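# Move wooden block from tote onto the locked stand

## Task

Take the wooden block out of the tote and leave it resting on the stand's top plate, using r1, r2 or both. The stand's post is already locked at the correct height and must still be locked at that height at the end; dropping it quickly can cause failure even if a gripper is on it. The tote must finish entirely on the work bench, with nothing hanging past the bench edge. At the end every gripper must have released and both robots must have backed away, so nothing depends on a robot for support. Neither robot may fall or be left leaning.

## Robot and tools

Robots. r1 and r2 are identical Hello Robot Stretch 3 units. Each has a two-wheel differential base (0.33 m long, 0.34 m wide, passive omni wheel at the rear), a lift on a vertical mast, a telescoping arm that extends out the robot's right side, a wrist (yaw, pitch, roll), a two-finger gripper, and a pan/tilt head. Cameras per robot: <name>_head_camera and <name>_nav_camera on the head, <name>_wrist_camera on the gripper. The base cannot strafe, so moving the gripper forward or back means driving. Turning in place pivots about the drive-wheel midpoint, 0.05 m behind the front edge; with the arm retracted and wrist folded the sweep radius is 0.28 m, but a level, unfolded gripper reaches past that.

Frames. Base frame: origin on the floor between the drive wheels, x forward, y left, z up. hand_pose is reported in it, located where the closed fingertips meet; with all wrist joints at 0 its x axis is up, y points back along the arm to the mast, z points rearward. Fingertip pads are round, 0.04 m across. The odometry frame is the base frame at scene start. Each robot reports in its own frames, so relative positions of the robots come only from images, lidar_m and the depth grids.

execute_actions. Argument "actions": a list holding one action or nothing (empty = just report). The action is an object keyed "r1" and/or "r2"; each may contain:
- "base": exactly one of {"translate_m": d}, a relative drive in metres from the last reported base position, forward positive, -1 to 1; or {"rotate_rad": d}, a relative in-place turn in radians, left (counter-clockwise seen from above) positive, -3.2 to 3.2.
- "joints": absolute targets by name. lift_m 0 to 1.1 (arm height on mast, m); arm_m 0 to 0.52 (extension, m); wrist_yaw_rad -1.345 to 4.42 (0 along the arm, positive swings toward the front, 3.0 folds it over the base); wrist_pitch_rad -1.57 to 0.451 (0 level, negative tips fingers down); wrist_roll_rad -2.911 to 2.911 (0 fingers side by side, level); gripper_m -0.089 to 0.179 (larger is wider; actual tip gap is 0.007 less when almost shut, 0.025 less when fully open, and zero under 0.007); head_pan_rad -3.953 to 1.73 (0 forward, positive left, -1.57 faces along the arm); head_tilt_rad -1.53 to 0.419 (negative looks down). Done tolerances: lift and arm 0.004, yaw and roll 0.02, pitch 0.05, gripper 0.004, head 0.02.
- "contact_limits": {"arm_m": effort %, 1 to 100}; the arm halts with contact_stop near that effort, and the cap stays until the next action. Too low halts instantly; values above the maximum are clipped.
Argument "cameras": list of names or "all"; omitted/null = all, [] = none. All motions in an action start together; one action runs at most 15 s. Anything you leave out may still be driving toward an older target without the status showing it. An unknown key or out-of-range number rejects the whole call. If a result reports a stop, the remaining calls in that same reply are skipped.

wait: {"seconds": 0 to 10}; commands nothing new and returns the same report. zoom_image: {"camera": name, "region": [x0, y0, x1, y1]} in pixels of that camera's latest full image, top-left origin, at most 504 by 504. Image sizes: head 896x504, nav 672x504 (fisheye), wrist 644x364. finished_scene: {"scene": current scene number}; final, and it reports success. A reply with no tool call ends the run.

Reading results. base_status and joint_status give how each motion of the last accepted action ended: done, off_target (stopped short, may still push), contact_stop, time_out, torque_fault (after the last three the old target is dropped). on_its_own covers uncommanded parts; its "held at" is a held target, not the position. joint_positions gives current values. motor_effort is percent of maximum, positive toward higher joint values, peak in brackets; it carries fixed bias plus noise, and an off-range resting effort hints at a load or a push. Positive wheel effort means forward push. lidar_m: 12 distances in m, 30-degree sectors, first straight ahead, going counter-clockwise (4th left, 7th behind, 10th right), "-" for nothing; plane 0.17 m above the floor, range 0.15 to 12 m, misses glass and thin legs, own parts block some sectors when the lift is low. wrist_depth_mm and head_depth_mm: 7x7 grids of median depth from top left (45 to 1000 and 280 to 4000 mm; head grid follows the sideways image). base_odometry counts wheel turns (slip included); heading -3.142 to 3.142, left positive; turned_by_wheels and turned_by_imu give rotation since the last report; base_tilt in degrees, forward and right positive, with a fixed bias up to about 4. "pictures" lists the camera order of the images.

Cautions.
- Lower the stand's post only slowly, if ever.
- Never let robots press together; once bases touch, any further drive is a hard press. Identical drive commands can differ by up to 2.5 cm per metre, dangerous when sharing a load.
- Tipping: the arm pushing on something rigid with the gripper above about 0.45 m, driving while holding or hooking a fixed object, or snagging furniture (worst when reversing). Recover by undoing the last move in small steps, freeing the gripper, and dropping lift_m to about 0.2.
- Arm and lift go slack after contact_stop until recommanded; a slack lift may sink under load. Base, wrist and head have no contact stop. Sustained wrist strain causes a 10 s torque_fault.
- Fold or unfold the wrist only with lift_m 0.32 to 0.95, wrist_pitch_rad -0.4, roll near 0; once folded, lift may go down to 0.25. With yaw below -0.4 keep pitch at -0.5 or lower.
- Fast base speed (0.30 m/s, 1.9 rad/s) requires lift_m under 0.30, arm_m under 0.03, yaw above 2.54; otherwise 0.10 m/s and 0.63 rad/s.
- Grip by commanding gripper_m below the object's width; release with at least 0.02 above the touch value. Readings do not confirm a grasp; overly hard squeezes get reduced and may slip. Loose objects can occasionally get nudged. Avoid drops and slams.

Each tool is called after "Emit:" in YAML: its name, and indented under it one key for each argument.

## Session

Emit:
execute_actions:
  actions: []
  cameras: ["r1_nav_camera","r2_nav_camera"]

Scene clock: 0.00 s.
r1.base_odometry: x=+0.000 y=+0.000 heading=+0.000 (m, m, rad; r1's odometry frame)
r1.turned_by_wheels: +0.000 (rad since the last result)
r1.turned_by_imu: +0.000 (rad since the last result)
r1.base_tilt: forward=+0.9 right=-0.4 (deg)
r1.lidar_m: 3.91 1.13 1.85 5.22 2.17 1.12 0.92 0.91 1.01 1.58 3.64 2.00
r1.head_depth_mm: 1905 2460 - - - 3981 2553 / 1905 2615 - - - - 2555 / 1882 2767 - - - 3994 2589 / 1862 2725 - - - - 2592 / 1861 2740 - - - 3909 2605 / 1845 2707 3926 3905 3888 3798 2601 / 1858 2682 3731 3686 3679 3649 2612
r1.base_status: not commanded
r1.joint_positions: lift_m=+0.481 arm_m=+0.000 wrist_yaw_rad=+2.898 wrist_pitch_rad=-0.431 wrist_roll_rad=-0.004 gripper_m=+0.037 head_pan_rad=-0.001 head_tilt_rad=+0.013
r1.joint_status: not commanded
r1.motor_effort: left_wheel=-1 right_wheel=+0 lift_m=+18 arm_m=+0 wrist_yaw_rad=-1 wrist_pitch_rad=+5 wrist_roll_rad=+0 gripper_m=+0 head_pan_rad=+1 head_tilt_rad=+2 (%)
r1.hand_pose: x=+0.0325 y=+0.0712 z=+0.4905 quat_wxyz=(+0.234, +0.702, +0.067, +0.669) (m; r1's base frame)
r1.wrist_depth_mm: - - - - - - - / - - - - - - - / - - - - - - - / - - - - - - - / 900 - 990 920 928 921 872 / 781 - - 753 789 743 758 / 652 663 616 641 640 634 640
r2.base_odometry: x=+0.000 y=+0.000 heading=+0.000 (m, m, rad; r2's odometry frame)
r2.turned_by_wheels: +0.000 (rad since the last result)
r2.turned_by_imu: +0.000 (rad since the last result)
r2.base_tilt: forward=+0.7 right=-0.4 (deg)
r2.lidar_m: 1.77 5.52 1.06 0.70 0.64 0.65 0.81 1.69 3.21 4.00 4.06 1.47
r2.head_depth_mm: 2049 3086 - - - 1780 2265 / 2073 3123 - - - 2744 2254 / 2094 3149 - - 2627 3097 2058 / 2126 3241 - - - 2904 2122 / 2129 3213 - - - 3175 2176 / 2135 3338 - - - 3168 2194 / 2146 3310 - - - 3159 2176
r2.base_status: not commanded
r2.joint_positions: lift_m=+0.504 arm_m=+0.001 wrist_yaw_rad=+2.790 wrist_pitch_rad=-0.507 wrist_roll_rad=+0.016 gripper_m=+0.037 head_pan_rad=-0.002 head_tilt_rad=-0.005
r2.joint_status: not commanded
r2.motor_effort: left_wheel=+1 right_wheel=-1 lift_m=+21 arm_m=+0 wrist_yaw_rad=+1 wrist_pitch_rad=+5 wrist_roll_rad=+0 gripper_m=+0 head_pan_rad=-1 head_tilt_rad=+2 (%)
r2.hand_pose: x=+0.0519 y=+0.0534 z=+0.4972 quat_wxyz=(+0.295, +0.710, +0.053, +0.637) (m; r2's base frame)
r2.wrist_depth_mm: 587 673 887 - - - - / - 718 945 - - - - / - 793 995 - - - - / - 854 965 981 960 950 947 / 660 846 848 824 833 821 809 / 692 - - 710 - 715 693 / 651 647 644 633 629 619 627
pictures: r1_nav_camera (sideways: a quarter turn counterclockwise sets it upright), r2_nav_camera (sideways: a quarter turn counterclockwise sets it upright)
Images, in order (width x height): r1_nav_camera 672x504, r2_nav_camera 672x504.

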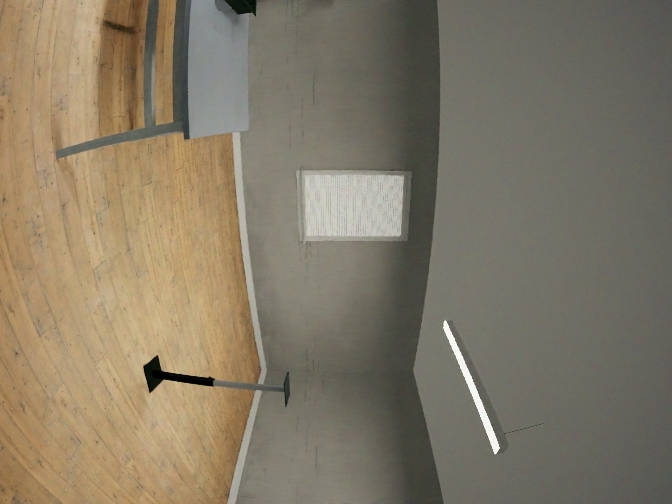

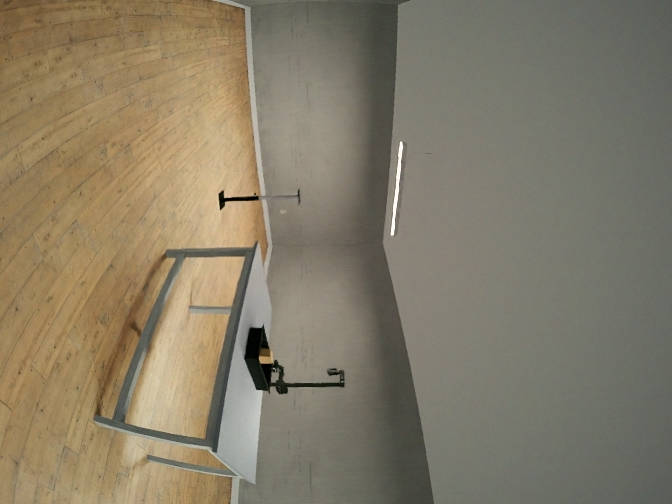

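Emit:
execute_actions:
  actions:
    - {"r2":{"base":{"rotate_rad":-0.35},"joints":{"head_tilt_rad":-0.4,"lift_m":0.9,"wrist_pitch_rad":-0.4}}}
  cameras: ["r2_nav_camera"]

Scene clock: 12.87 s.
r1.base_odometry: x=+0.000 y=+0.000 heading=+0.000 (m, m, rad; r1's odometry frame)
r1.turned_by_wheels: +0.000 (rad since the last result)
r1.turned_by_imu: -0.001 (rad since the last result)
r1.base_tilt: forward=+0.9 right=-0.5 (deg)
r1.lidar_m: 3.89 1.13 1.85 5.24 2.18 1.13 0.92 0.91 1.01 1.58 3.63 2.00
r1.head_depth_mm: 1891 2472 - - - 3984 2525 / 1884 2620 - - - - 2548 / 1885 2754 - - - - 2576 / 1865 2746 - - - - 2593 / 1860 2743 - - 4000 3952 2581 / 1869 2691 3882 3907 3850 3804 2621 / 1854 2669 3803 3711 3740 3678 2603
r1.base_status: not commanded
r1.joint_positions: lift_m=+0.481 arm_m=+0.000 wrist_yaw_rad=+2.898 wrist_pitch_rad=-0.431 wrist_roll_rad=-0.004 gripper_m=+0.037 head_pan_rad=-0.001 head_tilt_rad=+0.013
r1.joint_status: not commanded
r1.motor_effort: left_wheel=-1(1) right_wheel=+0(0) lift_m=+18(18) arm_m=+0(1) wrist_yaw_rad=-1(0) wrist_pitch_rad=+5(5) wrist_roll_rad=+0(0) gripper_m=+0(1) head_pan_rad=-1(1) head_tilt_rad=+1(1) (%)
r1.hand_pose: x=+0.0325 y=+0.0712 z=+0.4905 quat_wxyz=(+0.234, +0.702, +0.067, +0.669) (m; r1's base frame)
r1.wrist_depth_mm: - - - - - - - / - - - - - - - / - - - - - - - / - - - - - - - / 894 - 942 902 925 893 912 / 767 - - 752 788 747 747 / 659 656 633 640 640 644 647
r2.base_odometry: x=+0.000 y=+0.000 heading=-0.350 (m, m, rad; r2's odometry frame)
r2.turned_by_wheels: -0.350 (rad since the last result)
r2.turned_by_imu: -0.352 (rad since the last result)
r2.base_tilt: forward=+0.6 right=-0.3 (deg)
r2.lidar_m: 1.47 2.08 2.14 0.87 0.66 0.64 0.67 0.96 3.02 3.34 4.21 2.08
r2.head_depth_mm: 3542 3765 3880 2696 2231 1729 1430 / 3738 - - 1548 2072 1741 1417 / - - 2238 2693 2244 1746 1418 / - - 2024 2768 2123 1727 1403 / - - 1975 3073 2139 1720 1409 / - - 2340 2849 2158 1695 1410 / - - - 2859 2194 1684 1390
r2.base_status: done
r2.joint_positions: lift_m=+0.900 arm_m=+0.001 wrist_yaw_rad=+2.790 wrist_pitch_rad=-0.417 wrist_roll_rad=+0.016 gripper_m=+0.037 head_pan_rad=-0.002 head_tilt_rad=-0.395
r2.joint_status: all done
r2.motor_effort: left_wheel=+3(8) right_wheel=-3(8) lift_m=+24(25) arm_m=+0(1) wrist_yaw_rad=+1(0) wrist_pitch_rad=+6(6) wrist_roll_rad=+1(1) gripper_m=+0(0) head_pan_rad=+0(1) head_tilt_rad=-2(23) (%)
r2.hand_pose: x=+0.0561 y=+0.0648 z=+0.9126 quat_wxyz=(+0.266, +0.712, +0.021, +0.650) (m; r2's base frame)
r2.wrist_depth_mm: 727 911 - - - - - / 758 942 - - - - - / - 945 - - - - - / - - - - - - - / - - - - - - - / 716 - - - - - - / 758 - - - - - -
pictures: r2_nav_camera (sideways: a quarter turn counterclockwise sets it upright)
Images, in order (width x height): r2_nav_camera 672x504.

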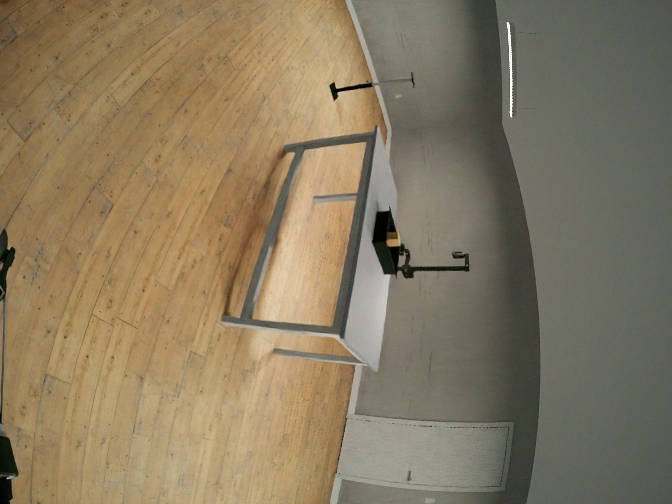

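Emit:
execute_actions:
  actions:
    - {"r2":{"base":{"rotate_rad":0.2}}}
  cameras: []

Emit:
execute_actions:
  actions:
    - {"r2":{"base":{"translate_m":1.0}}}
  cameras: []

Emit:
execute_actions:
  actions:
    - {"r2":{"base":{"rotate_rad":0.95},"joints":{"head_pan_rad":-1.3,"head_tilt_rad":-0.6}}}
  cameras: ["r2_nav_camera"]

Scene clock: 25.33 s.
r1.base_odometry: x=+0.000 y=+0.000 heading=+0.000 (m, m, rad; r1's odometry frame)
r1.turned_by_wheels: +0.000 (rad since the last result)
r1.turned_by_imu: -0.001 (rad since the last result)
r1.base_tilt: forward=+0.8 right=-0.6 (deg)
r1.lidar_m: 3.89 1.13 1.85 5.24 2.17 1.13 0.92 0.91 1.00 1.57 3.62 2.00
r1.head_depth_mm: 1888 2447 - - - 3983 2533 / 1900 2592 - - - 3971 2564 / 1891 2751 - - - - 2565 / 1882 2745 - - - - 2577 / 1878 2754 - - - 3940 2588 / 1855 2706 3894 3883 3825 3800 2611 / 1847 2671 3712 3747 3745 3629 2624
r1.base_status: not commanded
r1.joint_positions: lift_m=+0.481 arm_m=+0.000 wrist_yaw_rad=+2.898 wrist_pitch_rad=-0.431 wrist_roll_rad=-0.004 gripper_m=+0.037 head_pan_rad=-0.001 head_tilt_rad=+0.013
r1.joint_status: not commanded
r1.motor_effort: left_wheel=+0(1) right_wheel=+0(0) lift_m=+18(18) arm_m=+0(0) wrist_yaw_rad=-1(0) wrist_pitch_rad=+5(5) wrist_roll_rad=+0(0) gripper_m=+0(1) head_pan_rad=+1(0) head_tilt_rad=+1(1) (%)
r1.hand_pose: x=+0.0325 y=+0.0712 z=+0.4905 quat_wxyz=(+0.234, +0.702, +0.067, +0.669) (m; r1's base frame)
r1.wrist_depth_mm: - - - - - - - / - - - - - - - / - - - - - - - / - - - - - - - / 933 - 925 918 913 893 897 / 751 - - 769 768 746 737 / 655 641 639 646 641 647 646
r2.base_odometry: x=+0.000 y=+0.000 heading=-0.150 (m, m, rad; r2's odometry frame)
r2.turned_by_wheels: +0.200 (rad since the last result)
r2.turned_by_imu: +0.200 (rad since the last result)
r2.base_tilt: forward=+0.5 right=-0.2 (deg)
r2.lidar_m: 1.60 3.82 1.34 0.75 0.64 0.64 0.74 1.25 3.17 3.64 4.09 1.47
r2.head_depth_mm: - - 3360 1651 2258 1688 1433 / - - 2016 2843 2263 1736 1419 / - - 2027 2966 2079 1730 1416 / - - 2235 2919 2152 1723 1405 / - - - 2927 2189 1717 1405 / - - - 2893 2193 1707 1401 / - - - 3036 2178 1694 1387
r2.base_status: done
r2.joint_positions: lift_m=+0.900 arm_m=+0.001 wrist_yaw_rad=+2.790 wrist_pitch_rad=-0.417 wrist_roll_rad=+0.016 gripper_m=+0.037 head_pan_rad=-0.002 head_tilt_rad=-0.395
r2.joint_status: not commanded
r2.motor_effort: left_wheel=-2(6) right_wheel=+2(6) lift_m=+24(24) arm_m=+0(0) wrist_yaw_rad=+0(0) wrist_pitch_rad=+6(6) wrist_roll_rad=+0(1) gripper_m=+0(1) head_pan_rad=-1(1) head_tilt_rad=-2(2) (%)
r2.hand_pose: x=+0.0561 y=+0.0648 z=+0.9126 quat_wxyz=(+0.266, +0.712, +0.021, +0.650) (m; r2's base frame)
r2.wrist_depth_mm: 614 758 - - - - - / 668 775 - - - - - / - 810 - - - - - / - 874 - - - - - / - 928 - - - - - / 684 - - - - - - / 727 - - - - - -
pictures: none
No camera images: the call's "cameras" was empty. Leave "cameras" out to get every camera's image.

Scene clock: 36.73 s.
r1.base_odometry: x=+0.000 y=+0.000 heading=+0.000 (m, m, rad; r1's odometry frame)
r1.turned_by_wheels: +0.000 (rad since the last result)
r1.turned_by_imu: -0.002 (rad since the last result)
r1.base_tilt: forward=+0.8 right=-0.5 (deg)
r1.lidar_m: 3.91 1.13 1.86 5.22 2.17 1.12 0.92 0.91 1.01 1.58 3.64 2.01
r1.head_depth_mm: 1895 2452 - - - 3987 2540 / 1888 2582 - - - - 2547 / 1892 2763 - - - 3982 2571 / 1869 2725 - - - - 2575 / 1868 2709 - - - 3904 2602 / 1863 2679 3887 3873 3871 3808 2604 / 1851 2699 3763 3723 3740 3625 2574
r1.base_status: not commanded
r1.joint_positions: lift_m=+0.481 arm_m=+0.000 wrist_yaw_rad=+2.898 wrist_pitch_rad=-0.431 wrist_roll_rad=-0.004 gripper_m=+0.037 head_pan_rad=-0.001 head_tilt_rad=+0.013
r1.joint_status: not commanded
r1.motor_effort: left_wheel=-1(0) right_wheel=+0(0) lift_m=+18(18) arm_m=+0(1) wrist_yaw_rad=+0(0) wrist_pitch_rad=+5(5) wrist_roll_rad=+0(0) gripper_m=-1(0) head_pan_rad=+1(0) head_tilt_rad=+1(1) (%)
r1.hand_pose: x=+0.0325 y=+0.0712 z=+0.4905 quat_wxyz=(+0.234, +0.702, +0.067, +0.669) (m; r1's base frame)
r1.wrist_depth_mm: - - - - - - - / - - - - - - - / - - - - - - - / - - - - - - - / 939 - 957 899 890 908 886 / 751 - - 753 770 771 756 / 647 640 643 648 631 637 638
r2.base_odometry: x=+0.989 y=-0.150 heading=-0.150 (m, m, rad; r2's odometry frame)
r2.turned_by_wheels: +0.000 (rad since the last result)
r2.turned_by_imu: -0.005 (rad since the last result)
r2.base_tilt: forward=+0.5 right=-0.2 (deg)
r2.lidar_m: 0.78 1.32 2.83 1.60 1.36 1.36 1.56 2.63 3.86 4.00 0.68 0.68
r2.head_depth_mm: 3212 3371 3438 1207 948 815 1423 / 3457 3632 3846 1187 943 1640 1425 / 3656 - - 1322 977 1730 1426 / - - - 1307 1061 1723 1309 / - - - 1304 2040 1707 1369 / - - - 1360 2108 1600 1394 / - - - 2719 2088 1688 1387
r2.base_status: done
r2.joint_positions: lift_m=+0.900 arm_m=+0.001 wrist_yaw_rad=+2.790 wrist_pitch_rad=-0.417 wrist_roll_rad=+0.016 gripper_m=+0.037 head_pan_rad=-0.002 head_tilt_rad=-0.395
r2.joint_status: not commanded
r2.motor_effort: left_wheel=-1(4) right_wheel=+1(5) lift_m=+24(24) arm_m=+0(0) wrist_yaw_rad=+0(0) wrist_pitch_rad=+6(6) wrist_roll_rad=+0(0) gripper_m=+1(0) head_pan_rad=+0(1) head_tilt_rad=-2(2) (%)
r2.hand_pose: x=+0.0561 y=+0.0648 z=+0.9126 quat_wxyz=(+0.266, +0.712, +0.021, +0.650) (m; r2's base frame)
r2.wrist_depth_mm: - - - - - - - / - - - - - - - / - - - - - - - / - - - - - - - / - - - - - - - / - - - - - - - / - - - - - - -
pictures: none
No camera images: the call's "cameras" was empty. Leave "cameras" out to get every camera's image.

Scene clock: 39.23 s.
r1.base_odometry: x=+0.000 y=+0.000 heading=+0.000 (m, m, rad; r1's odometry frame)
r1.turned_by_wheels: +0.000 (rad since the last result)
r1.turned_by_imu: +0.000 (rad since the last result)
r1.base_tilt: forward=+0.8 right=-0.4 (deg)
r1.lidar_m: 3.91 1.13 1.85 5.21 2.17 1.12 0.92 0.91 1.01 1.58 3.63 2.00
r1.head_depth_mm: 1896 2461 - - - 3958 2543 / 1890 2586 - - - - 2550 / 1887 2747 - - - 3993 2539 / 1871 2729 - - - - 2569 / 1872 2722 - - 3981 3929 2587 / 1865 2700 3893 3857 3876 3786 2599 / 1848 2659 3739 3726 3653 3654 2612
r1.base_status: not commanded
r1.joint_positions: lift_m=+0.481 arm_m=+0.000 wrist_yaw_rad=+2.898 wrist_pitch_rad=-0.431 wrist_roll_rad=-0.004 gripper_m=+0.037 head_pan_rad=-0.001 head_tilt_rad=+0.013
r1.joint_status: not commanded
r1.motor_effort: left_wheel=+0(0) right_wheel=+0(0) lift_m=+18(18) arm_m=+0(0) wrist_yaw_rad=+0(0) wrist_pitch_rad=+5(5) wrist_roll_rad=+0(0) gripper_m=-1(1) head_pan_rad=+0(1) head_tilt_rad=+1(1) (%)
r1.hand_pose: x=+0.0325 y=+0.0712 z=+0.4905 quat_wxyz=(+0.234, +0.702, +0.067, +0.669) (m; r1's base frame)
r1.wrist_depth_mm: - - - - - - - / - - - - - - - / - - - - - - - / - - - - - - - / 908 - 971 940 896 913 891 / 748 - - 759 788 741 766 / 640 646 609 654 667 664 653
r2.base_odometry: x=+0.989 y=-0.150 heading=+0.800 (m, m, rad; r2's odometry frame)
r2.turned_by_wheels: +0.950 (rad since the last result)
r2.turned_by_imu: +0.954 (rad since the last result)
r2.base_tilt: forward=+0.7 right=-0.1 (deg)
r2.lidar_m: 3.50 1.71 1.37 1.36 1.48 2.26 3.86 4.19 0.68 0.68 0.74 1.13
r2.head_depth_mm: 2856 3045 1256 932 810 1466 - / 2978 3219 1252 922 1617 1511 - / 3018 3346 1181 916 1656 1520 - / 3142 2671 1120 914 1748 1457 1270 / 3316 3595 1102 939 1755 1379 1238 / 3551 3771 1123 991 1726 1383 1237 / 3660 - 1196 1930 1714 1406 1231
r2.base_status: done
r2.joint_positions: lift_m=+0.900 arm_m=+0.001 wrist_yaw_rad=+2.790 wrist_pitch_rad=-0.417 wrist_roll_rad=+0.016 gripper_m=+0.037 head_pan_rad=-1.293 head_tilt_rad=-0.592
r2.joint_status: all done
r2.motor_effort: left_wheel=-1(6) right_wheel=+2(6) lift_m=+24(24) arm_m=+0(0) wrist_yaw_rad=+1(1) wrist_pitch_rad=+6(6) wrist_roll_rad=+0(0) gripper_m=+0(0) head_pan_rad=-5(53) head_tilt_rad=-3(17) (%)
r2.hand_pose: x=+0.0561 y=+0.0648 z=+0.9126 quat_wxyz=(+0.266, +0.712, +0.021, +0.650) (m; r2's base frame)
r2.wrist_depth_mm: - - - - - - - / - - - - - - - / - - - - - - - / - - - - - - - / - - - - - - - / - - - - - - - / - - - - - - -
pictures: r2_nav_camera (sideways: a quarter turn counterclockwise sets it upright)
Images, in order (width x height): r2_nav_camera 672x504.

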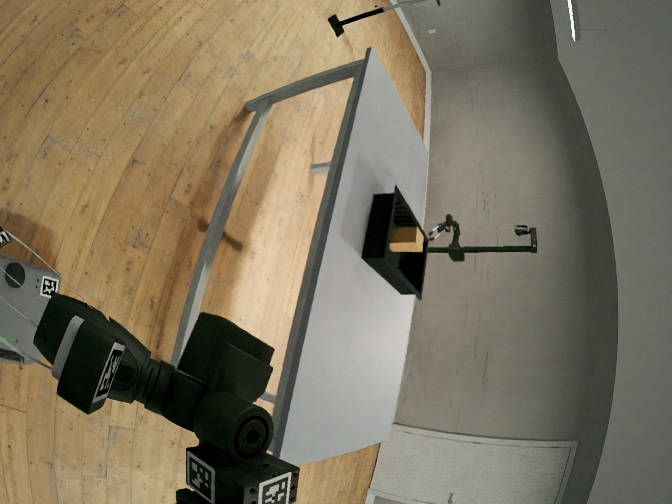

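Emit:
execute_actions:
  actions:
    - {"r2":{"base":{"rotate_rad":-0.75}}}
  cameras: []

Emit:
execute_actions:
  actions:
    - {"r2":{"base":{"translate_m":0.5},"joints":{"lift_m":1.05}}}
  cameras: []

Emit:
execute_actions:
  actions:
    - {"r2":{"base":{"rotate_rad":0.75},"joints":{"head_pan_rad":-1.57,"head_tilt_rad":-0.8,"wrist_yaw_rad":0,"gripper_m":0.11}}}
  cameras: []

Emit:
execute_actions:
  actions:
    - {"r2":{"joints":{"arm_m":0.45,"wrist_pitch_rad":-1.0}}}
  cameras: ["r2_nav_camera","r2_wrist_camera"]

Scene clock: 54.27 s.
r1.base_odometry: x=+0.000 y=+0.000 heading=+0.000 (m, m, rad; r1's odometry frame)
r1.turned_by_wheels: +0.000 (rad since the last result)
r1.turned_by_imu: -0.001 (rad since the last result)
r1.base_tilt: forward=+0.8 right=-0.5 (deg)
r1.lidar_m: 3.90 1.13 1.86 5.22 2.18 1.13 0.92 0.91 1.01 1.58 3.62 2.00
r1.head_depth_mm: 1893 2462 - - - 3906 2538 / 1882 2594 - - - 3993 2557 / 1874 2772 - - - - 2579 / 1879 2728 - - - - 2567 / 1867 2726 - - - 3931 2599 / 1854 2710 3925 3855 3874 3810 2585 / 1849 2702 3721 3731 3708 3645 2611
r1.base_status: not commanded
r1.joint_positions: lift_m=+0.481 arm_m=+0.000 wrist_yaw_rad=+2.898 wrist_pitch_rad=-0.431 wrist_roll_rad=-0.004 gripper_m=+0.037 head_pan_rad=-0.001 head_tilt_rad=+0.013
r1.joint_status: not commanded
r1.motor_effort: left_wheel=-1(1) right_wheel=+0(0) lift_m=+18(18) arm_m=+0(0) wrist_yaw_rad=+0(0) wrist_pitch_rad=+5(5) wrist_roll_rad=+1(0) gripper_m=-1(0) head_pan_rad=+0(0) head_tilt_rad=+1(1) (%)
r1.hand_pose: x=+0.0325 y=+0.0712 z=+0.4905 quat_wxyz=(+0.234, +0.702, +0.067, +0.669) (m; r1's base frame)
r1.wrist_depth_mm: - - - - - - - / - - - - - - - / - - - - - - - / - - - - - - - / 921 - 922 889 893 908 920 / 753 - - 739 788 757 752 / 654 654 619 649 642 647 648
r2.base_odometry: x=+0.989 y=-0.150 heading=+0.050 (m, m, rad; r2's odometry frame)
r2.turned_by_wheels: -0.750 (rad since the last result)
r2.turned_by_imu: -0.754 (rad since the last result)
r2.base_tilt: forward=+0.6 right=-0.2 (deg)
r2.lidar_m: 0.90 4.86 2.12 1.45 1.36 1.38 1.79 3.85 3.93 3.59 0.68 0.69
r2.head_depth_mm: 3323 3700 2995 2231 1777 1477 - / 3218 3564 3010 2223 1760 1498 - / 3065 3420 3005 2208 1754 1527 - / 2972 3329 2960 982 1650 1388 1217 / 2920 3224 1285 909 1605 1419 1216 / 2849 3205 1199 903 1591 1445 1185 / 2792 3078 1199 898 1581 1430 1176
r2.base_status: done
r2.joint_positions: lift_m=+0.900 arm_m=+0.001 wrist_yaw_rad=+2.790 wrist_pitch_rad=-0.417 wrist_roll_rad=+0.016 gripper_m=+0.037 head_pan_rad=-1.293 head_tilt_rad=-0.592
r2.joint_status: not commanded
r2.motor_effort: left_wheel=+3(7) right_wheel=-3(7) lift_m=+24(24) arm_m=+0(0) wrist_yaw_rad=+1(0) wrist_pitch_rad=+6(6) wrist_roll_rad=+0(0) gripper_m=-1(1) head_pan_rad=-4(4) head_tilt_rad=-3(2) (%)
r2.hand_pose: x=+0.0561 y=+0.0648 z=+0.9126 quat_wxyz=(+0.266, +0.712, +0.021, +0.650) (m; r2's base frame)
r2.wrist_depth_mm: - - - - - - - / - - - - - - - / - - - - - - - / - - - - - - - / - - - - - - - / - - - - - - - / - - - - - - -
pictures: none
No camera images: the call's "cameras" was empty. Leave "cameras" out to get every camera's image.

Scene clock: 60.23 s.
r1.base_odometry: x=+0.000 y=+0.000 heading=+0.000 (m, m, rad; r1's odometry frame)
r1.turned_by_wheels: +0.000 (rad since the last result)
r1.turned_by_imu: -0.001 (rad since the last result)
r1.base_tilt: forward=+0.7 right=-0.5 (deg)
r1.lidar_m: 3.89 1.13 1.85 5.24 2.17 1.13 0.92 0.91 1.01 1.58 3.63 2.00
r1.head_depth_mm: 1904 2447 - - - 3959 2546 / 1884 2594 - - - 3966 2561 / 1892 2752 - - - - 2573 / 1874 2736 - - - - 2576 / 1873 2717 - - - 3923 2595 / 1867 2710 3919 3900 3831 3803 2600 / 1850 2725 3768 3743 3719 3641 2603
r1.base_status: not commanded
r1.joint_positions: lift_m=+0.481 arm_m=+0.000 wrist_yaw_rad=+2.898 wrist_pitch_rad=-0.431 wrist_roll_rad=-0.004 gripper_m=+0.037 head_pan_rad=-0.001 head_tilt_rad=+0.013
r1.joint_status: not commanded
r1.motor_effort: left_wheel=-1(1) right_wheel=+0(0) lift_m=+18(18) arm_m=+0(0) wrist_yaw_rad=-1(1) wrist_pitch_rad=+5(5) wrist_roll_rad=+0(1) gripper_m=-1(1) head_pan_rad=+1(0) head_tilt_rad=+1(2) (%)
r1.hand_pose: x=+0.0325 y=+0.0712 z=+0.4905 quat_wxyz=(+0.234, +0.702, +0.067, +0.669) (m; r1's base frame)
r1.wrist_depth_mm: - - - - - - - / - - - - - - - / - - - - - - - / - - - - - - - / 881 - 954 899 908 907 891 / 742 - - 755 789 765 746 / 652 645 619 640 646 645 651
r2.base_odometry: x=+1.488 y=-0.125 heading=+0.050 (m, m, rad; r2's odometry frame)
r2.turned_by_wheels: +0.000 (rad since the last result)
r2.turned_by_imu: -0.003 (rad since the last result)
r2.base_tilt: forward=+0.6 right=-0.2 (deg)
r2.lidar_m: 0.52 2.40 2.57 1.76 1.65 1.68 2.16 4.26 0.61 0.42 0.39 0.40
r2.head_depth_mm: 3049 3402 3196 - - - - / 2945 3266 3026 - - 1374 - / 2849 3137 1236 - - 635 1280 / 2728 3058 2908 947 686 616 1245 / 2734 2953 2906 905 725 599 1244 / 2606 2888 2889 870 696 597 1204 / 2549 2836 2849 862 668 593 1179
r2.base_status: done
r2.joint_positions: lift_m=+1.050 arm_m=+0.001 wrist_yaw_rad=+2.790 wrist_pitch_rad=-0.417 wrist_roll_rad=+0.016 gripper_m=+0.037 head_pan_rad=-1.293 head_tilt_rad=-0.592
r2.joint_status: all done
r2.motor_effort: left_wheel=+3(8) right_wheel=-3(5) lift_m=+24(25) arm_m=+0(0) wrist_yaw_rad=+0(0) wrist_pitch_rad=+6(5) wrist_roll_rad=+1(0) gripper_m=-1(0) head_pan_rad=-3(4) head_tilt_rad=-2(3) (%)
r2.hand_pose: x=+0.0561 y=+0.0649 z=+1.0627 quat_wxyz=(+0.266, +0.712, +0.021, +0.650) (m; r2's base frame)
r2.wrist_depth_mm: - - - - - - - / - - - - - - - / - - - - - - - / - - - - - - - / - - - - - - - / - - - - - - - / - - - - - - -
pictures: none
No camera images: the call's "cameras" was empty. Leave "cameras" out to get every camera's image.

Scene clock: 62.63 s.
r1.base_odometry: x=+0.000 y=+0.000 heading=+0.000 (m, m, rad; r1's odometry frame)
r1.turned_by_wheels: +0.000 (rad since the last result)
r1.turned_by_imu: +0.000 (rad since the last result)
r1.base_tilt: forward=+0.9 right=-0.6 (deg)
r1.lidar_m: 3.91 1.13 1.85 5.21 2.18 1.13 0.92 0.91 1.01 1.58 3.62 2.00
r1.head_depth_mm: 1909 2452 - - - 3961 2534 / 1886 2609 - - - 3957 2555 / 1887 2761 - - - - 2576 / 1880 2724 - - - - 2578 / 1868 2718 - - 3983 3925 2587 / 1861 2695 3887 3873 3827 3786 2628 / 1848 2697 3727 3722 3673 3616 2624
r1.base_status: not commanded
r1.joint_positions: lift_m=+0.481 arm_m=+0.000 wrist_yaw_rad=+2.898 wrist_pitch_rad=-0.431 wrist_roll_rad=-0.004 gripper_m=+0.037 head_pan_rad=-0.001 head_tilt_rad=+0.013
r1.joint_status: not commanded
r1.motor_effort: left_wheel=-1(1) right_wheel=+0(0) lift_m=+18(18) arm_m=+0(0) wrist_yaw_rad=+0(0) wrist_pitch_rad=+5(5) wrist_roll_rad=+0(0) gripper_m=+0(0) head_pan_rad=-1(1) head_tilt_rad=+2(2) (%)
r1.hand_pose: x=+0.0325 y=+0.0712 z=+0.4905 quat_wxyz=(+0.234, +0.702, +0.067, +0.669) (m; r1's base frame)
r1.wrist_depth_mm: - - - - - - - / - - - - - - - / - - - - - - - / - - - - - - - / 883 - 946 942 926 929 895 / 755 - - 758 767 758 743 / 662 638 629 633 628 643 638
r2.base_odometry: x=+1.488 y=-0.125 heading=+0.800 (m, m, rad; r2's odometry frame)
r2.turned_by_wheels: +0.750 (rad since the last result)
r2.turned_by_imu: +0.753 (rad since the last result)
r2.base_tilt: forward=+0.6 right=-0.3 (deg)
r2.lidar_m: 4.31 2.08 1.66 1.64 1.78 2.73 4.26 0.50 0.40 0.39 0.43 0.66
r2.head_depth_mm: - - - - - 1307 1121 / - - - - - 1277 1119 / 2676 - - - - 1276 1121 / 2789 948 807 696 637 1297 1128 / 2813 1042 766 712 635 1291 1146 / 2851 1072 809 710 647 1299 1152 / 2986 1072 847 705 1379 1279 1147
r2.base_status: done
r2.joint_positions: lift_m=+1.050 arm_m=+0.001 wrist_yaw_rad=+0.003 wrist_pitch_rad=-0.417 wrist_roll_rad=+0.016 gripper_m=+0.110 head_pan_rad=-1.563 head_tilt_rad=-0.790
r2.joint_status: all done
r2.motor_effort: left_wheel=-2(5) right_wheel=+2(6) lift_m=+24(24) arm_m=+0(0) wrist_yaw_rad=-2(2) wrist_pitch_rad=+6(6) wrist_roll_rad=+0(0) gripper_m=+0(99) head_pan_rad=-4(32) head_tilt_rad=-4(20) (%)
r2.hand_pose: x=-0.0207 y=-0.3704 z=+1.0627 quat_wxyz=(+0.687, +0.147, -0.697, -0.147) (m; r2's base frame)
r2.wrist_depth_mm: - - - - - - - / - - - - - - - / - 966 918 797 861 866 876 / 754 739 697 663 709 695 710 / 618 611 529 592 590 610 577 / 526 532 499 482 489 - 505 / 452 441 443 441 441 436 432
pictures: none
No camera images: the call's "cameras" was empty. Leave "cameras" out to get every camera's image.

Scene clock: 67.13 s.
r1.base_odometry: x=+0.000 y=+0.000 heading=+0.000 (m, m, rad; r1's odometry frame)
r1.turned_by_wheels: +0.000 (rad since the last result)
r1.turned_by_imu: -0.001 (rad since the last result)
r1.base_tilt: forward=+0.7 right=-0.6 (deg)
r1.lidar_m: 3.91 1.13 1.86 5.25 2.16 1.13 0.92 0.91 1.01 1.58 3.63 2.00
r1.head_depth_mm: 1903 2442 - - - 3918 2546 / 1890 2580 - - - - 2557 / 1880 2740 - - - - 2557 / 1871 2758 - - - - 2600 / 1867 2721 - - - 3953 2571 / 1871 2695 3863 3855 3833 3832 2591 / 1851 2690 3752 3715 3669 3623 2620
r1.base_status: not commanded
r1.joint_positions: lift_m=+0.481 arm_m=+0.000 wrist_yaw_rad=+2.898 wrist_pitch_rad=-0.431 wrist_roll_rad=-0.004 gripper_m=+0.037 head_pan_rad=-0.001 head_tilt_rad=+0.013
r1.joint_status: not commanded
r1.motor_effort: left_wheel=-1(1) right_wheel=+0(0) lift_m=+18(18) arm_m=+0(1) wrist_yaw_rad=+0(0) wrist_pitch_rad=+5(5) wrist_roll_rad=+0(0) gripper_m=+0(0) head_pan_rad=+0(0) head_tilt_rad=+1(1) (%)
r1.hand_pose: x=+0.0325 y=+0.0712 z=+0.4905 quat_wxyz=(+0.234, +0.702, +0.067, +0.669) (m; r1's base frame)
r1.wrist_depth_mm: - - - - - - - / - - - - - - - / - - - - - - - / - - - - - - - / 909 - 955 931 880 891 885 / 753 - - 750 781 755 775 / 647 633 638 644 644 661 626
r2.base_odometry: x=+1.488 y=-0.125 heading=+0.800 (m, m, rad; r2's odometry frame)
r2.turned_by_wheels: +0.000 (rad since the last result)
r2.turned_by_imu: +0.000 (rad since the last result)
r2.base_tilt: forward=+0.6 right=-0.3 (deg)
r2.lidar_m: 4.24 2.07 1.66 1.64 1.79 2.73 4.26 0.50 0.40 0.39 0.43 0.66
r2.head_depth_mm: 2641 2664 877 725 618 1302 1121 / 2713 1066 824 719 614 1307 1122 / - 981 866 699 624 1301 1118 / 2817 966 811 702 636 1293 1135 / 2812 1041 803 710 635 1293 1144 / 2807 1080 806 709 648 1289 1146 / 2989 1080 852 705 1376 1289 1141
r2.base_status: not commanded
r2.joint_positions: lift_m=+1.050 arm_m=+0.450 wrist_yaw_rad=+0.001 wrist_pitch_rad=-1.006 wrist_roll_rad=+0.016 gripper_m=+0.110 head_pan_rad=-1.563 head_tilt_rad=-0.790
r2.joint_status: all done
r2.motor_effort: left_wheel=-2(2) right_wheel=+2(2) lift_m=+24(24) arm_m=+3(5) wrist_yaw_rad=+0(2) wrist_pitch_rad=+2(6) wrist_roll_rad=+0(0) gripper_m=+0(1) head_pan_rad=-4(5) head_tilt_rad=-4(4) (%)
r2.hand_pose: x=-0.0215 y=-0.7116 z=+0.9592 quat_wxyz=(+0.615, +0.338, -0.624, -0.343) (m; r2's base frame)
r2.wrist_depth_mm: 471 467 356 361 351 454 449 / 436 435 399 420 388 430 422 / 413 406 389 405 395 403 398 / 388 319 255 377 375 379 380 / 368 297 240 358 356 365 359 / 350 263 342 343 337 - 341 / 334 310 327 327 318 326 325
pictures: r2_nav_camera (sideways: a quarter turn counterclockwise sets it upright), r2_wrist_camera
Images, in order (width x height): r2_nav_camera 672x504, r2_wrist_camera 644x364.

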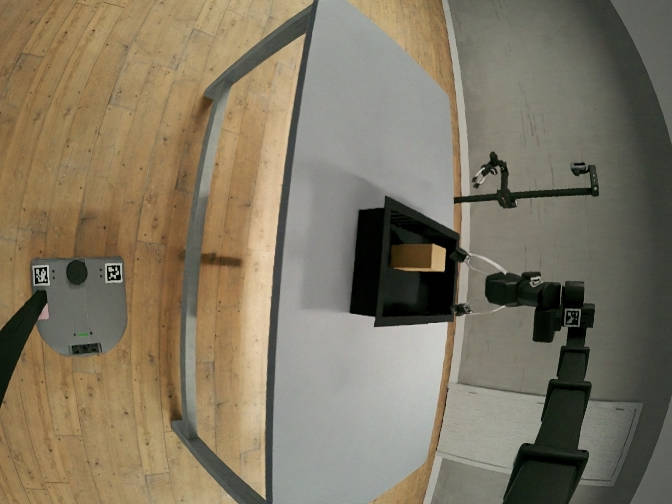

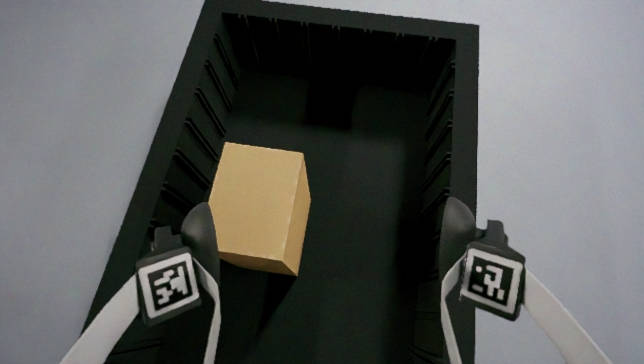

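Emit:
execute_actions:
  actions:
    - {"r2":{"base":{"translate_m":0.06},"joints":{"wrist_pitch_rad":-0.9}}}
  cameras: []

Emit:
execute_actions:
  actions:
    - {"r2":{"joints":{"lift_m":0.93}}}
  cameras: ["r2_wrist_camera"]

Scene clock: 74.90 s.
r1.base_odometry: x=+0.000 y=+0.000 heading=+0.000 (m, m, rad; r1's odometry frame)
r1.turned_by_wheels: +0.000 (rad since the last result)
r1.turned_by_imu: -0.001 (rad since the last result)
r1.base_tilt: forward=+0.7 right=-0.6 (deg)
r1.lidar_m: 3.89 1.12 1.85 5.22 2.18 1.13 0.92 0.91 1.01 1.58 3.64 1.99
r1.head_depth_mm: 1883 2449 - - - 3977 2519 / 1893 2605 - - - 3995 2538 / 1880 2741 - - - - 2555 / 1862 2761 - - - - 2577 / 1871 2730 - - - 3938 2588 / 1867 2701 3889 3904 3846 3782 2602 / 1845 2684 3727 3757 3689 3670 2589
r1.base_status: not commanded
r1.joint_positions: lift_m=+0.481 arm_m=+0.000 wrist_yaw_rad=+2.898 wrist_pitch_rad=-0.431 wrist_roll_rad=-0.004 gripper_m=+0.037 head_pan_rad=-0.001 head_tilt_rad=+0.013
r1.joint_status: not commanded
r1.motor_effort: left_wheel=-1(1) right_wheel=+0(0) lift_m=+18(18) arm_m=+0(0) wrist_yaw_rad=+0(0) wrist_pitch_rad=+5(5) wrist_roll_rad=+0(0) gripper_m=-1(1) head_pan_rad=+1(1) head_tilt_rad=+1(1) (%)
r1.hand_pose: x=+0.0325 y=+0.0712 z=+0.4905 quat_wxyz=(+0.234, +0.702, +0.067, +0.669) (m; r1's base frame)
r1.wrist_depth_mm: - - - - - - - / - - - - - - - / - - - - - - - / - - - - - - - / 946 - 957 886 910 909 917 / 752 - - 769 793 753 751 / 650 637 619 643 645 651 648
r2.base_odometry: x=+1.530 y=-0.081 heading=+0.800 (m, m, rad; r2's odometry frame)
r2.turned_by_wheels: +0.000 (rad since the last result)
r2.turned_by_imu: -0.001 (rad since the last result)
r2.base_tilt: forward=+0.6 right=-0.3 (deg)
r2.lidar_m: 4.25 2.06 1.65 1.64 1.78 2.71 4.32 0.51 0.41 0.40 0.44 0.67
r2.head_depth_mm: 2666 2707 851 720 617 1315 1121 / 2698 967 838 695 626 1307 1121 / - 961 816 703 625 1302 1118 / 2828 945 818 713 637 1303 1126 / 2798 1085 788 709 647 1294 1145 / 2865 1081 857 710 1397 1292 1141 / 2977 1071 851 704 1389 1243 1144
r2.base_status: done
r2.joint_positions: lift_m=+1.050 arm_m=+0.450 wrist_yaw_rad=+0.001 wrist_pitch_rad=-0.912 wrist_roll_rad=+0.016 gripper_m=+0.110 head_pan_rad=-1.563 head_tilt_rad=-0.790
r2.joint_status: all done
r2.motor_effort: left_wheel=-1(3) right_wheel=+1(7) lift_m=+24(24) arm_m=+3(2) wrist_yaw_rad=+0(1) wrist_pitch_rad=+4(5) wrist_roll_rad=+0(0) gripper_m=-1(0) head_pan_rad=-5(3) head_tilt_rad=-3(3) (%)
r2.hand_pose: x=-0.0214 y=-0.7325 z=+0.9711 quat_wxyz=(+0.630, +0.309, -0.639, -0.314) (m; r2's base frame)
r2.wrist_depth_mm: 536 525 530 521 521 - - / 489 484 479 380 373 365 469 / 448 446 435 435 428 377 434 / 415 412 384 404 405 353 403 / 387 388 320 253 375 292 373 / 362 365 346 241 350 - 354 / 341 335 322 335 332 290 332
pictures: none
No camera images: the call's "cameras" was empty. Leave "cameras" out to get every camera's image.

Scene clock: 76.83 s.
r1.base_odometry: x=+0.000 y=+0.000 heading=+0.000 (m, m, rad; r1's odometry frame)
r1.turned_by_wheels: +0.000 (rad since the last result)
r1.turned_by_imu: +0.000 (rad since the last result)
r1.base_tilt: forward=+0.7 right=-0.6 (deg)
r1.lidar_m: 3.91 1.13 1.85 5.24 2.18 1.13 0.92 0.91 1.01 1.58 3.64 2.00
r1.head_depth_mm: 1891 2465 - - - 3962 2547 / 1888 2604 - - - - 2545 / 1884 2746 - - - 3995 2564 / 1868 2737 - - - - 2582 / 1869 2730 - - 3963 3962 2594 / 1856 2707 3862 3897 3859 3838 2600 / 1857 2700 3764 3739 3706 3621 2595
r1.base_status: not commanded
r1.joint_positions: lift_m=+0.481 arm_m=+0.000 wrist_yaw_rad=+2.898 wrist_pitch_rad=-0.431 wrist_roll_rad=-0.004 gripper_m=+0.037 head_pan_rad=-0.001 head_tilt_rad=+0.013
r1.joint_status: not commanded
r1.motor_effort: left_wheel=-1(1) right_wheel=+1(0) lift_m=+18(18) arm_m=+0(1) wrist_yaw_rad=-1(0) wrist_pitch_rad=+5(5) wrist_roll_rad=+0(0) gripper_m=+0(1) head_pan_rad=+1(0) head_tilt_rad=+1(2) (%)
r1.hand_pose: x=+0.0325 y=+0.0712 z=+0.4905 quat_wxyz=(+0.234, +0.702, +0.067, +0.669) (m; r1's base frame)
r1.wrist_depth_mm: - - - - - - - / - - - - - - - / - - - - - - - / - - - - - - - / 868 - 933 927 899 903 903 / 765 - - 758 788 764 755 / 643 652 638 653 645 632 631
r2.base_odometry: x=+1.530 y=-0.081 heading=+0.800 (m, m, rad; r2's odometry frame)
r2.turned_by_wheels: +0.000 (rad since the last result)
r2.turned_by_imu: +0.000 (rad since the last result)
r2.base_tilt: forward=+0.6 right=-0.2 (deg)
r2.lidar_m: 4.25 2.06 1.65 1.64 1.78 2.72 4.32 0.51 0.41 0.40 0.44 0.67
r2.head_depth_mm: - - 825 724 615 1306 1117 / - 938 839 697 627 1306 1115 / - - 814 700 627 1306 1115 / 2803 977 812 712 636 1303 1130 / 2794 1085 787 712 648 1290 1145 / 2847 1076 856 710 1390 1285 1149 / 2951 1070 850 708 1380 1236 1140
r2.base_status: not commanded
r2.joint_positions: lift_m=+0.930 arm_m=+0.450 wrist_yaw_rad=+0.001 wrist_pitch_rad=-0.911 wrist_roll_rad=+0.016 gripper_m=+0.110 head_pan_rad=-1.563 head_tilt_rad=-0.790
r2.joint_status: all done
r2.motor_effort: left_wheel=-1(1) right_wheel=+1(1) lift_m=+17(22) arm_m=+3(3) wrist_yaw_rad=+0(0) wrist_pitch_rad=+4(4) wrist_roll_rad=+0(0) gripper_m=+0(0) head_pan_rad=-4(3) head_tilt_rad=-4(3) (%)
r2.hand_pose: x=-0.0214 y=-0.7326 z=+0.8516 quat_wxyz=(+0.630, +0.309, -0.639, -0.314) (m; r2's base frame)
r2.wrist_depth_mm: 357 355 241 323 304 289 228 / 326 325 230 317 314 308 217 / 300 296 241 147 151 288 211 / 280 182 232 136 140 267 205 / 258 167 247 127 130 251 200 / 242 156 236 183 231 - 194 / 224 179 223 222 222 220 179
pictures: r2_wrist_camera
Images, in order (width x height): r2_wrist_camera 644x364.

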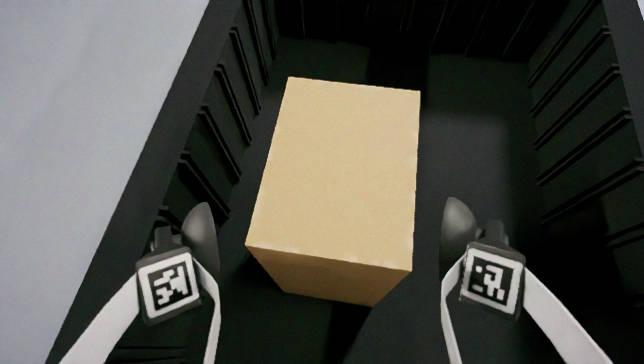

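Same as before.

Emit:
execute_actions:
  actions:
    - {"r2":{"joints":{"wrist_pitch_rad":-0.72,"lift_m":0.9}}}
  cameras: []

Emit:
execute_actions:
  actions:
    - {"r2":{"joints":{"gripper_m":0.0}}}
  cameras: []

Emit:
execute_actions:
  actions:
    - {"r2":{"joints":{"lift_m":1.1,"head_pan_rad":-0.3,"head_tilt_rad":-0.6}}}
  cameras: ["r2_wrist_camera","r2_nav_camera"]

Scene clock: 85.23 s.
r1.base_odometry: x=+0.000 y=+0.000 heading=+0.000 (m, m, rad; r1's odometry frame)
r1.turned_by_wheels: +0.000 (rad since the last result)
r1.turned_by_imu: -0.001 (rad since the last result)
r1.base_tilt: forward=+0.8 right=-0.4 (deg)
r1.lidar_m: 3.91 1.13 1.85 5.20 2.17 1.13 0.92 0.91 1.01 1.58 3.63 2.01
r1.head_depth_mm: 1892 2449 - - - 3956 2533 / 1890 2575 - - - - 2540 / 1881 2750 - - - 3992 2563 / 1882 2758 - - - - 2589 / 1862 2737 3953 - 3987 3917 2602 / 1856 2706 3862 3856 3877 3796 2596 / 1849 2680 3728 3749 3682 3591 2640
r1.base_status: not commanded
r1.joint_positions: lift_m=+0.481 arm_m=+0.000 wrist_yaw_rad=+2.898 wrist_pitch_rad=-0.431 wrist_roll_rad=-0.004 gripper_m=+0.037 head_pan_rad=-0.001 head_tilt_rad=+0.013
r1.joint_status: not commanded
r1.motor_effort: left_wheel=-1(1) right_wheel=+0(0) lift_m=+18(18) arm_m=+0(0) wrist_yaw_rad=+0(0) wrist_pitch_rad=+5(5) wrist_roll_rad=+0(0) gripper_m=+0(1) head_pan_rad=+1(1) head_tilt_rad=+2(1) (%)
r1.hand_pose: x=+0.0325 y=+0.0712 z=+0.4905 quat_wxyz=(+0.234, +0.702, +0.067, +0.669) (m; r1's base frame)
r1.wrist_depth_mm: - - - - - - - / - - - - - - - / - - - - - - - / - - - - - - - / 890 - 968 928 928 905 894 / 772 - - 760 783 786 744 / 650 645 625 634 646 649 657
r2.base_odometry: x=+1.530 y=-0.081 heading=+0.800 (m, m, rad; r2's odometry frame)
r2.turned_by_wheels: +0.000 (rad since the last result)
r2.turned_by_imu: -0.001 (rad since the last result)
r2.base_tilt: forward=+0.6 right=-0.2 (deg)
r2.lidar_m: 4.23 2.06 1.66 1.63 1.78 2.71 4.31 0.51 0.41 0.40 0.44 0.67
r2.head_depth_mm: 2582 - - 714 616 1308 1121 / 2588 951 841 693 625 1299 1122 / 2672 - 815 702 627 1294 1117 / 2783 1010 820 715 636 1299 1130 / 2791 1082 786 712 646 1304 1151 / 2843 1075 853 708 648 1284 1143 / 3008 1069 850 706 1387 1234 1140
r2.base_status: not commanded
r2.joint_positions: lift_m=+0.900 arm_m=+0.450 wrist_yaw_rad=+0.000 wrist_pitch_rad=-0.734 wrist_roll_rad=+0.016 gripper_m=+0.110 head_pan_rad=-1.563 head_tilt_rad=-0.790
r2.joint_status: all done
r2.motor_effort: left_wheel=-2(2) right_wheel=+4(4) lift_m=+17(17) arm_m=+3(3) wrist_yaw_rad=+1(0) wrist_pitch_rad=+5(5) wrist_roll_rad=+1(1) gripper_m=+2(1) head_pan_rad=-4(4) head_tilt_rad=-4(4) (%)
r2.hand_pose: x=-0.0216 y=-0.7688 z=+0.8494 quat_wxyz=(+0.655, +0.252, -0.665, -0.256) (m; r2's base frame)
r2.wrist_depth_mm: 439 434 406 282 269 263 401 / 376 374 245 315 300 285 233 / 330 327 226 320 315 310 221 / 294 280 225 135 137 280 216 / 265 169 248 122 121 259 210 / 240 150 116 112 111 - 202 / 141 167 208 104 103 212 185
pictures: none
No camera images: the call's "cameras" was empty. Leave "cameras" out to get every camera's image.

Scene clock: 86.83 s.
r1.base_odometry: x=+0.000 y=+0.000 heading=+0.000 (m, m, rad; r1's odometry frame)
r1.turned_by_wheels: +0.000 (rad since the last result)
r1.turned_by_imu: +0.000 (rad since the last result)
r1.base_tilt: forward=+0.8 right=-0.5 (deg)
r1.lidar_m: 3.93 1.12 1.85 5.24 2.18 1.13 0.92 0.91 1.01 1.58 3.62 2.01
r1.head_depth_mm: 1881 2448 - - - 3904 2545 / 1885 2597 - - - 3994 2553 / 1874 2756 - - - - 2578 / 1881 2759 - - - - 2566 / 1876 2733 - - - 3913 2592 / 1867 2712 3914 3856 3867 3765 2601 / 1847 2688 3795 3760 3699 3637 2612
r1.base_status: not commanded
r1.joint_positions: lift_m=+0.481 arm_m=+0.000 wrist_yaw_rad=+2.898 wrist_pitch_rad=-0.431 wrist_roll_rad=-0.004 gripper_m=+0.037 head_pan_rad=-0.001 head_tilt_rad=+0.013
r1.joint_status: not commanded
r1.motor_effort: left_wheel=-1(1) right_wheel=+0(1) lift_m=+18(18) arm_m=+0(1) wrist_yaw_rad=+1(0) wrist_pitch_rad=+5(5) wrist_roll_rad=+0(0) gripper_m=-1(0) head_pan_rad=+0(0) head_tilt_rad=+1(1) (%)
r1.hand_pose: x=+0.0325 y=+0.0712 z=+0.4905 quat_wxyz=(+0.234, +0.702, +0.067, +0.669) (m; r1's base frame)
r1.wrist_depth_mm: - - - - - - - / - - - - - - - / - - - - - - - / - - - - - - - / 907 - 962 910 920 910 892 / 760 - - 772 804 758 751 / 658 649 621 646 644 655 625
r2.base_odometry: x=+1.530 y=-0.081 heading=+0.800 (m, m, rad; r2's odometry frame)
r2.turned_by_wheels: +0.000 (rad since the last result)
r2.turned_by_imu: +0.000 (rad since the last result)
r2.base_tilt: forward=+0.6 right=-0.3 (deg)
r2.lidar_m: 4.22 2.06 1.65 1.63 1.77 2.71 4.31 0.51 0.41 0.40 0.44 0.67
r2.head_depth_mm: 2623 - - 715 615 1312 1122 / 2623 955 839 696 628 1311 1122 / 2716 - 819 698 628 1301 1116 / 2827 1054 816 713 635 1289 1130 / 2784 1092 785 711 647 1289 1142 / 2816 1077 854 709 647 1300 1145 / 2924 1073 847 709 1380 1242 1145
r2.base_status: not commanded
r2.joint_positions: lift_m=+0.900 arm_m=+0.450 wrist_yaw_rad=+0.000 wrist_pitch_rad=-0.734 wrist_roll_rad=+0.016 gripper_m=+0.002 head_pan_rad=-1.563 head_tilt_rad=-0.790
r2.joint_status: all done
r2.motor_effort: left_wheel=-2(2) right_wheel=+3(4) lift_m=+17(16) arm_m=+3(3) wrist_yaw_rad=+0(0) wrist_pitch_rad=+5(5) wrist_roll_rad=+0(0) gripper_m=-40(100) head_pan_rad=-4(5) head_tilt_rad=-4(3) (%)
r2.hand_pose: x=-0.0216 y=-0.7688 z=+0.8494 quat_wxyz=(+0.655, +0.252, -0.665, -0.256) (m; r2's base frame)
r2.wrist_depth_mm: 438 437 406 280 270 264 397 / 380 375 254 318 299 283 232 / 330 328 227 318 316 306 222 / 294 280 236 135 137 280 216 / 266 166 240 122 122 257 210 / 240 150 113 111 111 - 205 / 140 167 209 104 103 213 189
pictures: none
No camera images: the call's "cameras" was empty. Leave "cameras" out to get every camera's image.

Scene clock: 89.50 s.
r1.base_odometry: x=+0.000 y=+0.000 heading=+0.000 (m, m, rad; r1's odometry frame)
r1.turned_by_wheels: +0.000 (rad since the last result)
r1.turned_by_imu: +0.000 (rad since the last result)
r1.base_tilt: forward=+0.8 right=-0.5 (deg)
r1.lidar_m: 3.89 1.13 1.86 5.21 2.18 1.12 0.92 0.91 1.01 1.58 3.62 2.00
r1.head_depth_mm: 1895 2476 - - - 3913 2536 / 1898 2589 - - - 3944 2534 / 1879 2761 - - - - 2560 / 1885 2740 - - - - 2576 / 1864 2733 - - - 3917 2606 / 1861 2717 3885 3850 3870 3830 2570 / 1857 2701 3736 3708 3764 3601 2614
r1.base_status: not commanded
r1.joint_positions: lift_m=+0.481 arm_m=+0.000 wrist_yaw_rad=+2.898 wrist_pitch_rad=-0.431 wrist_roll_rad=-0.004 gripper_m=+0.037 head_pan_rad=-0.001 head_tilt_rad=+0.013
r1.joint_status: not commanded
r1.motor_effort: left_wheel=-1(1) right_wheel=+0(0) lift_m=+18(18) arm_m=+0(0) wrist_yaw_rad=+0(0) wrist_pitch_rad=+5(5) wrist_roll_rad=+0(0) gripper_m=+0(1) head_pan_rad=+0(0) head_tilt_rad=+1(2) (%)
r1.hand_pose: x=+0.0325 y=+0.0712 z=+0.4905 quat_wxyz=(+0.234, +0.702, +0.067, +0.669) (m; r1's base frame)
r1.wrist_depth_mm: - - - - - - - / - - - - - - - / - - - - - - - / - - - - - - - / 937 - 959 913 923 904 914 / 786 - - 754 797 765 744 / 661 643 634 652 626 653 653
r2.base_odometry: x=+1.530 y=-0.081 heading=+0.800 (m, m, rad; r2's odometry frame)
r2.turned_by_wheels: +0.000 (rad since the last result)
r2.turned_by_imu: +0.000 (rad since the last result)
r2.base_tilt: forward=+0.5 right=-0.1 (deg)
r2.lidar_m: 4.24 2.06 1.65 1.63 1.78 2.71 4.31 0.51 0.41 0.40 0.44 0.67
r2.head_depth_mm: - - 2948 913 1106 1454 1192 / 3847 - 2796 2178 1693 1247 1214 / 3900 - 2895 2161 1733 1441 1236 / 3811 - 2870 2146 1720 1437 1228 / 3742 - 2826 2146 1721 1425 1220 / 3705 - 2825 2126 1710 1420 1222 / 3630 3824 2763 2125 1699 1438 1220
r2.base_status: not commanded
r2.joint_positions: lift_m=+1.100 arm_m=+0.450 wrist_yaw_rad=+0.000 wrist_pitch_rad=-0.744 wrist_roll_rad=+0.016 gripper_m=+0.013 head_pan_rad=-0.307 head_tilt_rad=-0.606
r2.joint_status: all done
r2.on_its_own: gripper_m is held at +0.012, not at your +0.000, by its stall guard, which is still easing
r2.motor_effort: left_wheel=-2(2) right_wheel=+2(3) lift_m=+25(26) arm_m=+2(3) wrist_yaw_rad=+0(1) wrist_pitch_rad=+8(8) wrist_roll_rad=+0(0) gripper_m=-33(39) head_pan_rad=+5(50) head_tilt_rad=+3(18) (%)
r2.hand_pose: x=-0.0216 y=-0.7669 z=+1.0472 quat_wxyz=(+0.654, +0.255, -0.664, -0.259) (m; r2's base frame)
r2.wrist_depth_mm: - - - - - - - / - - - - - - - / 614 607 600 597 594 - - / 543 537 539 443 436 513 522 / 491 489 474 144 143 467 471 / 447 450 123 118 118 - 435 / 411 407 311 103 102 366 399
pictures: r2_nav_camera (sideways: a quarter turn counterclockwise sets it upright), r2_wrist_camera
Images, in order (width x height): r2_nav_camera 672x504, r2_wrist_camera 644x364.

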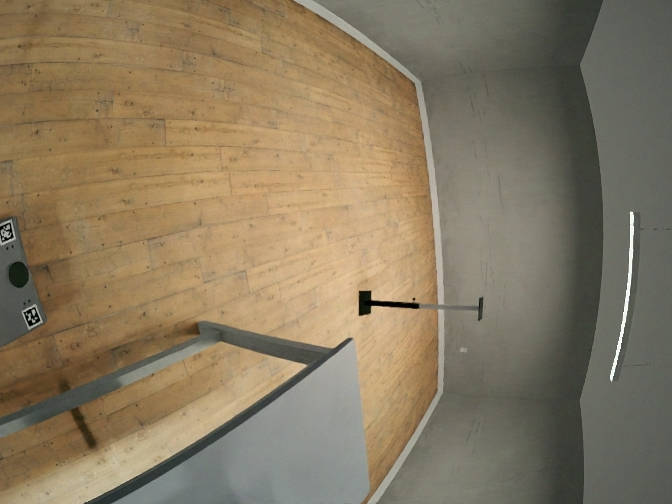

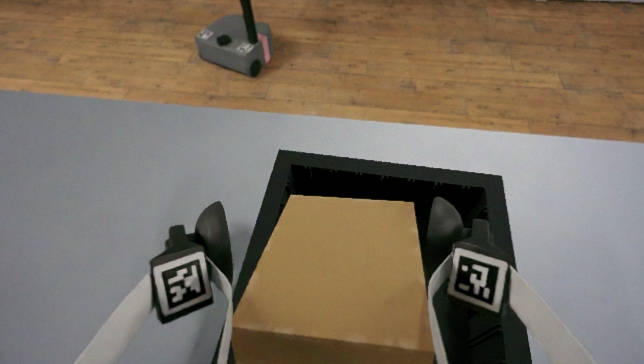

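Emit:
execute_actions:
  actions:
    - {"r2":{"base":{"translate_m":1.0},"joints":{"arm_m":0.1}}}
  cameras: ["r2_nav_camera"]

Scene clock: 106.90 s.
r1.base_odometry: x=+0.000 y=+0.000 heading=+0.000 (m, m, rad; r1's odometry frame)
r1.turned_by_wheels: +0.000 (rad since the last result)
r1.turned_by_imu: -0.003 (rad since the last result)
r1.base_tilt: forward=+0.8 right=-0.5 (deg)
r1.lidar_m: 3.90 1.13 1.85 5.22 2.18 1.13 0.92 0.91 1.01 1.58 3.63 2.00
r1.head_depth_mm: 1898 2439 - - - 3996 2553 / 1893 2590 - - - - 2555 / 1888 2751 - - - - 2583 / 1885 2734 - - - - 2592 / 1864 2733 - - - 3902 2577 / 1862 2690 3865 3888 3850 3791 2590 / 1851 2693 3735 3793 3672 3689 2621
r1.base_status: not commanded
r1.joint_positions: lift_m=+0.481 arm_m=+0.000 wrist_yaw_rad=+2.898 wrist_pitch_rad=-0.431 wrist_roll_rad=-0.004 gripper_m=+0.037 head_pan_rad=-0.001 head_tilt_rad=+0.013
r1.joint_status: not commanded
r1.motor_effort: left_wheel=-1(1) right_wheel=+0(0) lift_m=+18(18) arm_m=-1(0) wrist_yaw_rad=+0(0) wrist_pitch_rad=+5(5) wrist_roll_rad=+0(0) gripper_m=-1(1) head_pan_rad=+1(1) head_tilt_rad=+1(2) (%)
r1.hand_pose: x=+0.0325 y=+0.0712 z=+0.4905 quat_wxyz=(+0.234, +0.702, +0.067, +0.669) (m; r1's base frame)
r1.wrist_depth_mm: - - - - - - - / - - - - - - - / - - - - - - - / - - - - - - - / 897 - 948 913 897 920 882 / 752 - - 749 777 743 743 / 645 649 629 634 631 652 644
r2.base_odometry: x=+2.227 y=+0.636 heading=+0.800 (m, m, rad; r2's odometry frame)
r2.turned_by_wheels: +0.000 (rad since the last result)
r2.turned_by_imu: -0.008 (rad since the last result)
r2.base_tilt: forward=+0.6 right=-0.2 (deg)
r2.lidar_m: 3.43 1.91 1.52 1.51 1.63 2.48 1.42 0.67 0.57 2.31 3.52 1.53
r2.head_depth_mm: 3056 3390 2914 2192 1753 1456 1241 / 3048 3385 2919 2189 1737 1451 1244 / 3041 3337 2859 2170 1727 1436 1239 / 2926 3319 2876 2168 1721 1443 1233 / 2907 3197 2831 2137 1716 1430 1229 / 2885 3091 2797 2124 1706 1434 1230 / 2841 3131 2808 2118 1708 1424 1226
r2.base_status: done
r2.joint_positions: lift_m=+1.100 arm_m=+0.100 wrist_yaw_rad=+0.000 wrist_pitch_rad=-0.744 wrist_roll_rad=+0.016 gripper_m=+0.038 head_pan_rad=-0.307 head_tilt_rad=-0.606
r2.joint_status: all done
r2.on_its_own: gripper_m is held at +0.036, not at your +0.000, by its stall guard, which is not easing now
r2.motor_effort: left_wheel=-1(3) right_wheel=+1(8) lift_m=+26(25) arm_m=-3(3) wrist_yaw_rad=+0(1) wrist_pitch_rad=+9(8) wrist_roll_rad=+0(0) gripper_m=-26(24) head_pan_rad=+4(5) head_tilt_rad=+3(3) (%)
r2.hand_pose: x=-0.0216 y=-0.4175 z=+1.0472 quat_wxyz=(+0.654, +0.255, -0.664, -0.259) (m; r2's base frame)
r2.wrist_depth_mm: - - - - - 766 765 / - - - - - 672 670 / - - - - - 605 580 / - - - - - 538 529 / - - - 144 144 485 477 / - - 123 118 117 - 437 / - - - 103 102 924 -
pictures: r2_nav_camera (sideways: a quarter turn counterclockwise sets it upright)
Images, in order (width x height): r2_nav_camera 672x504.

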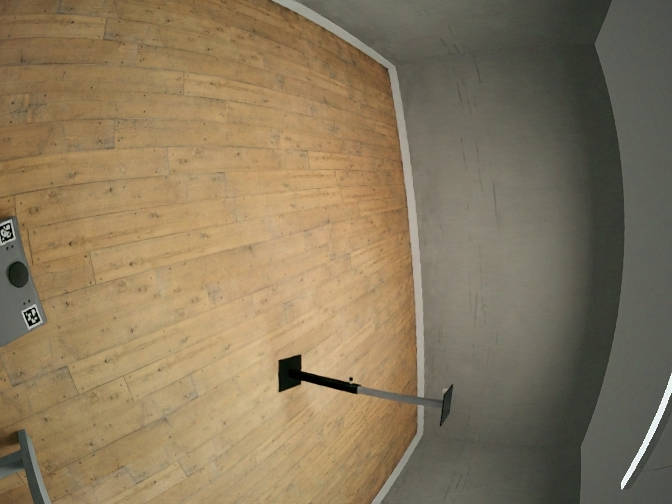

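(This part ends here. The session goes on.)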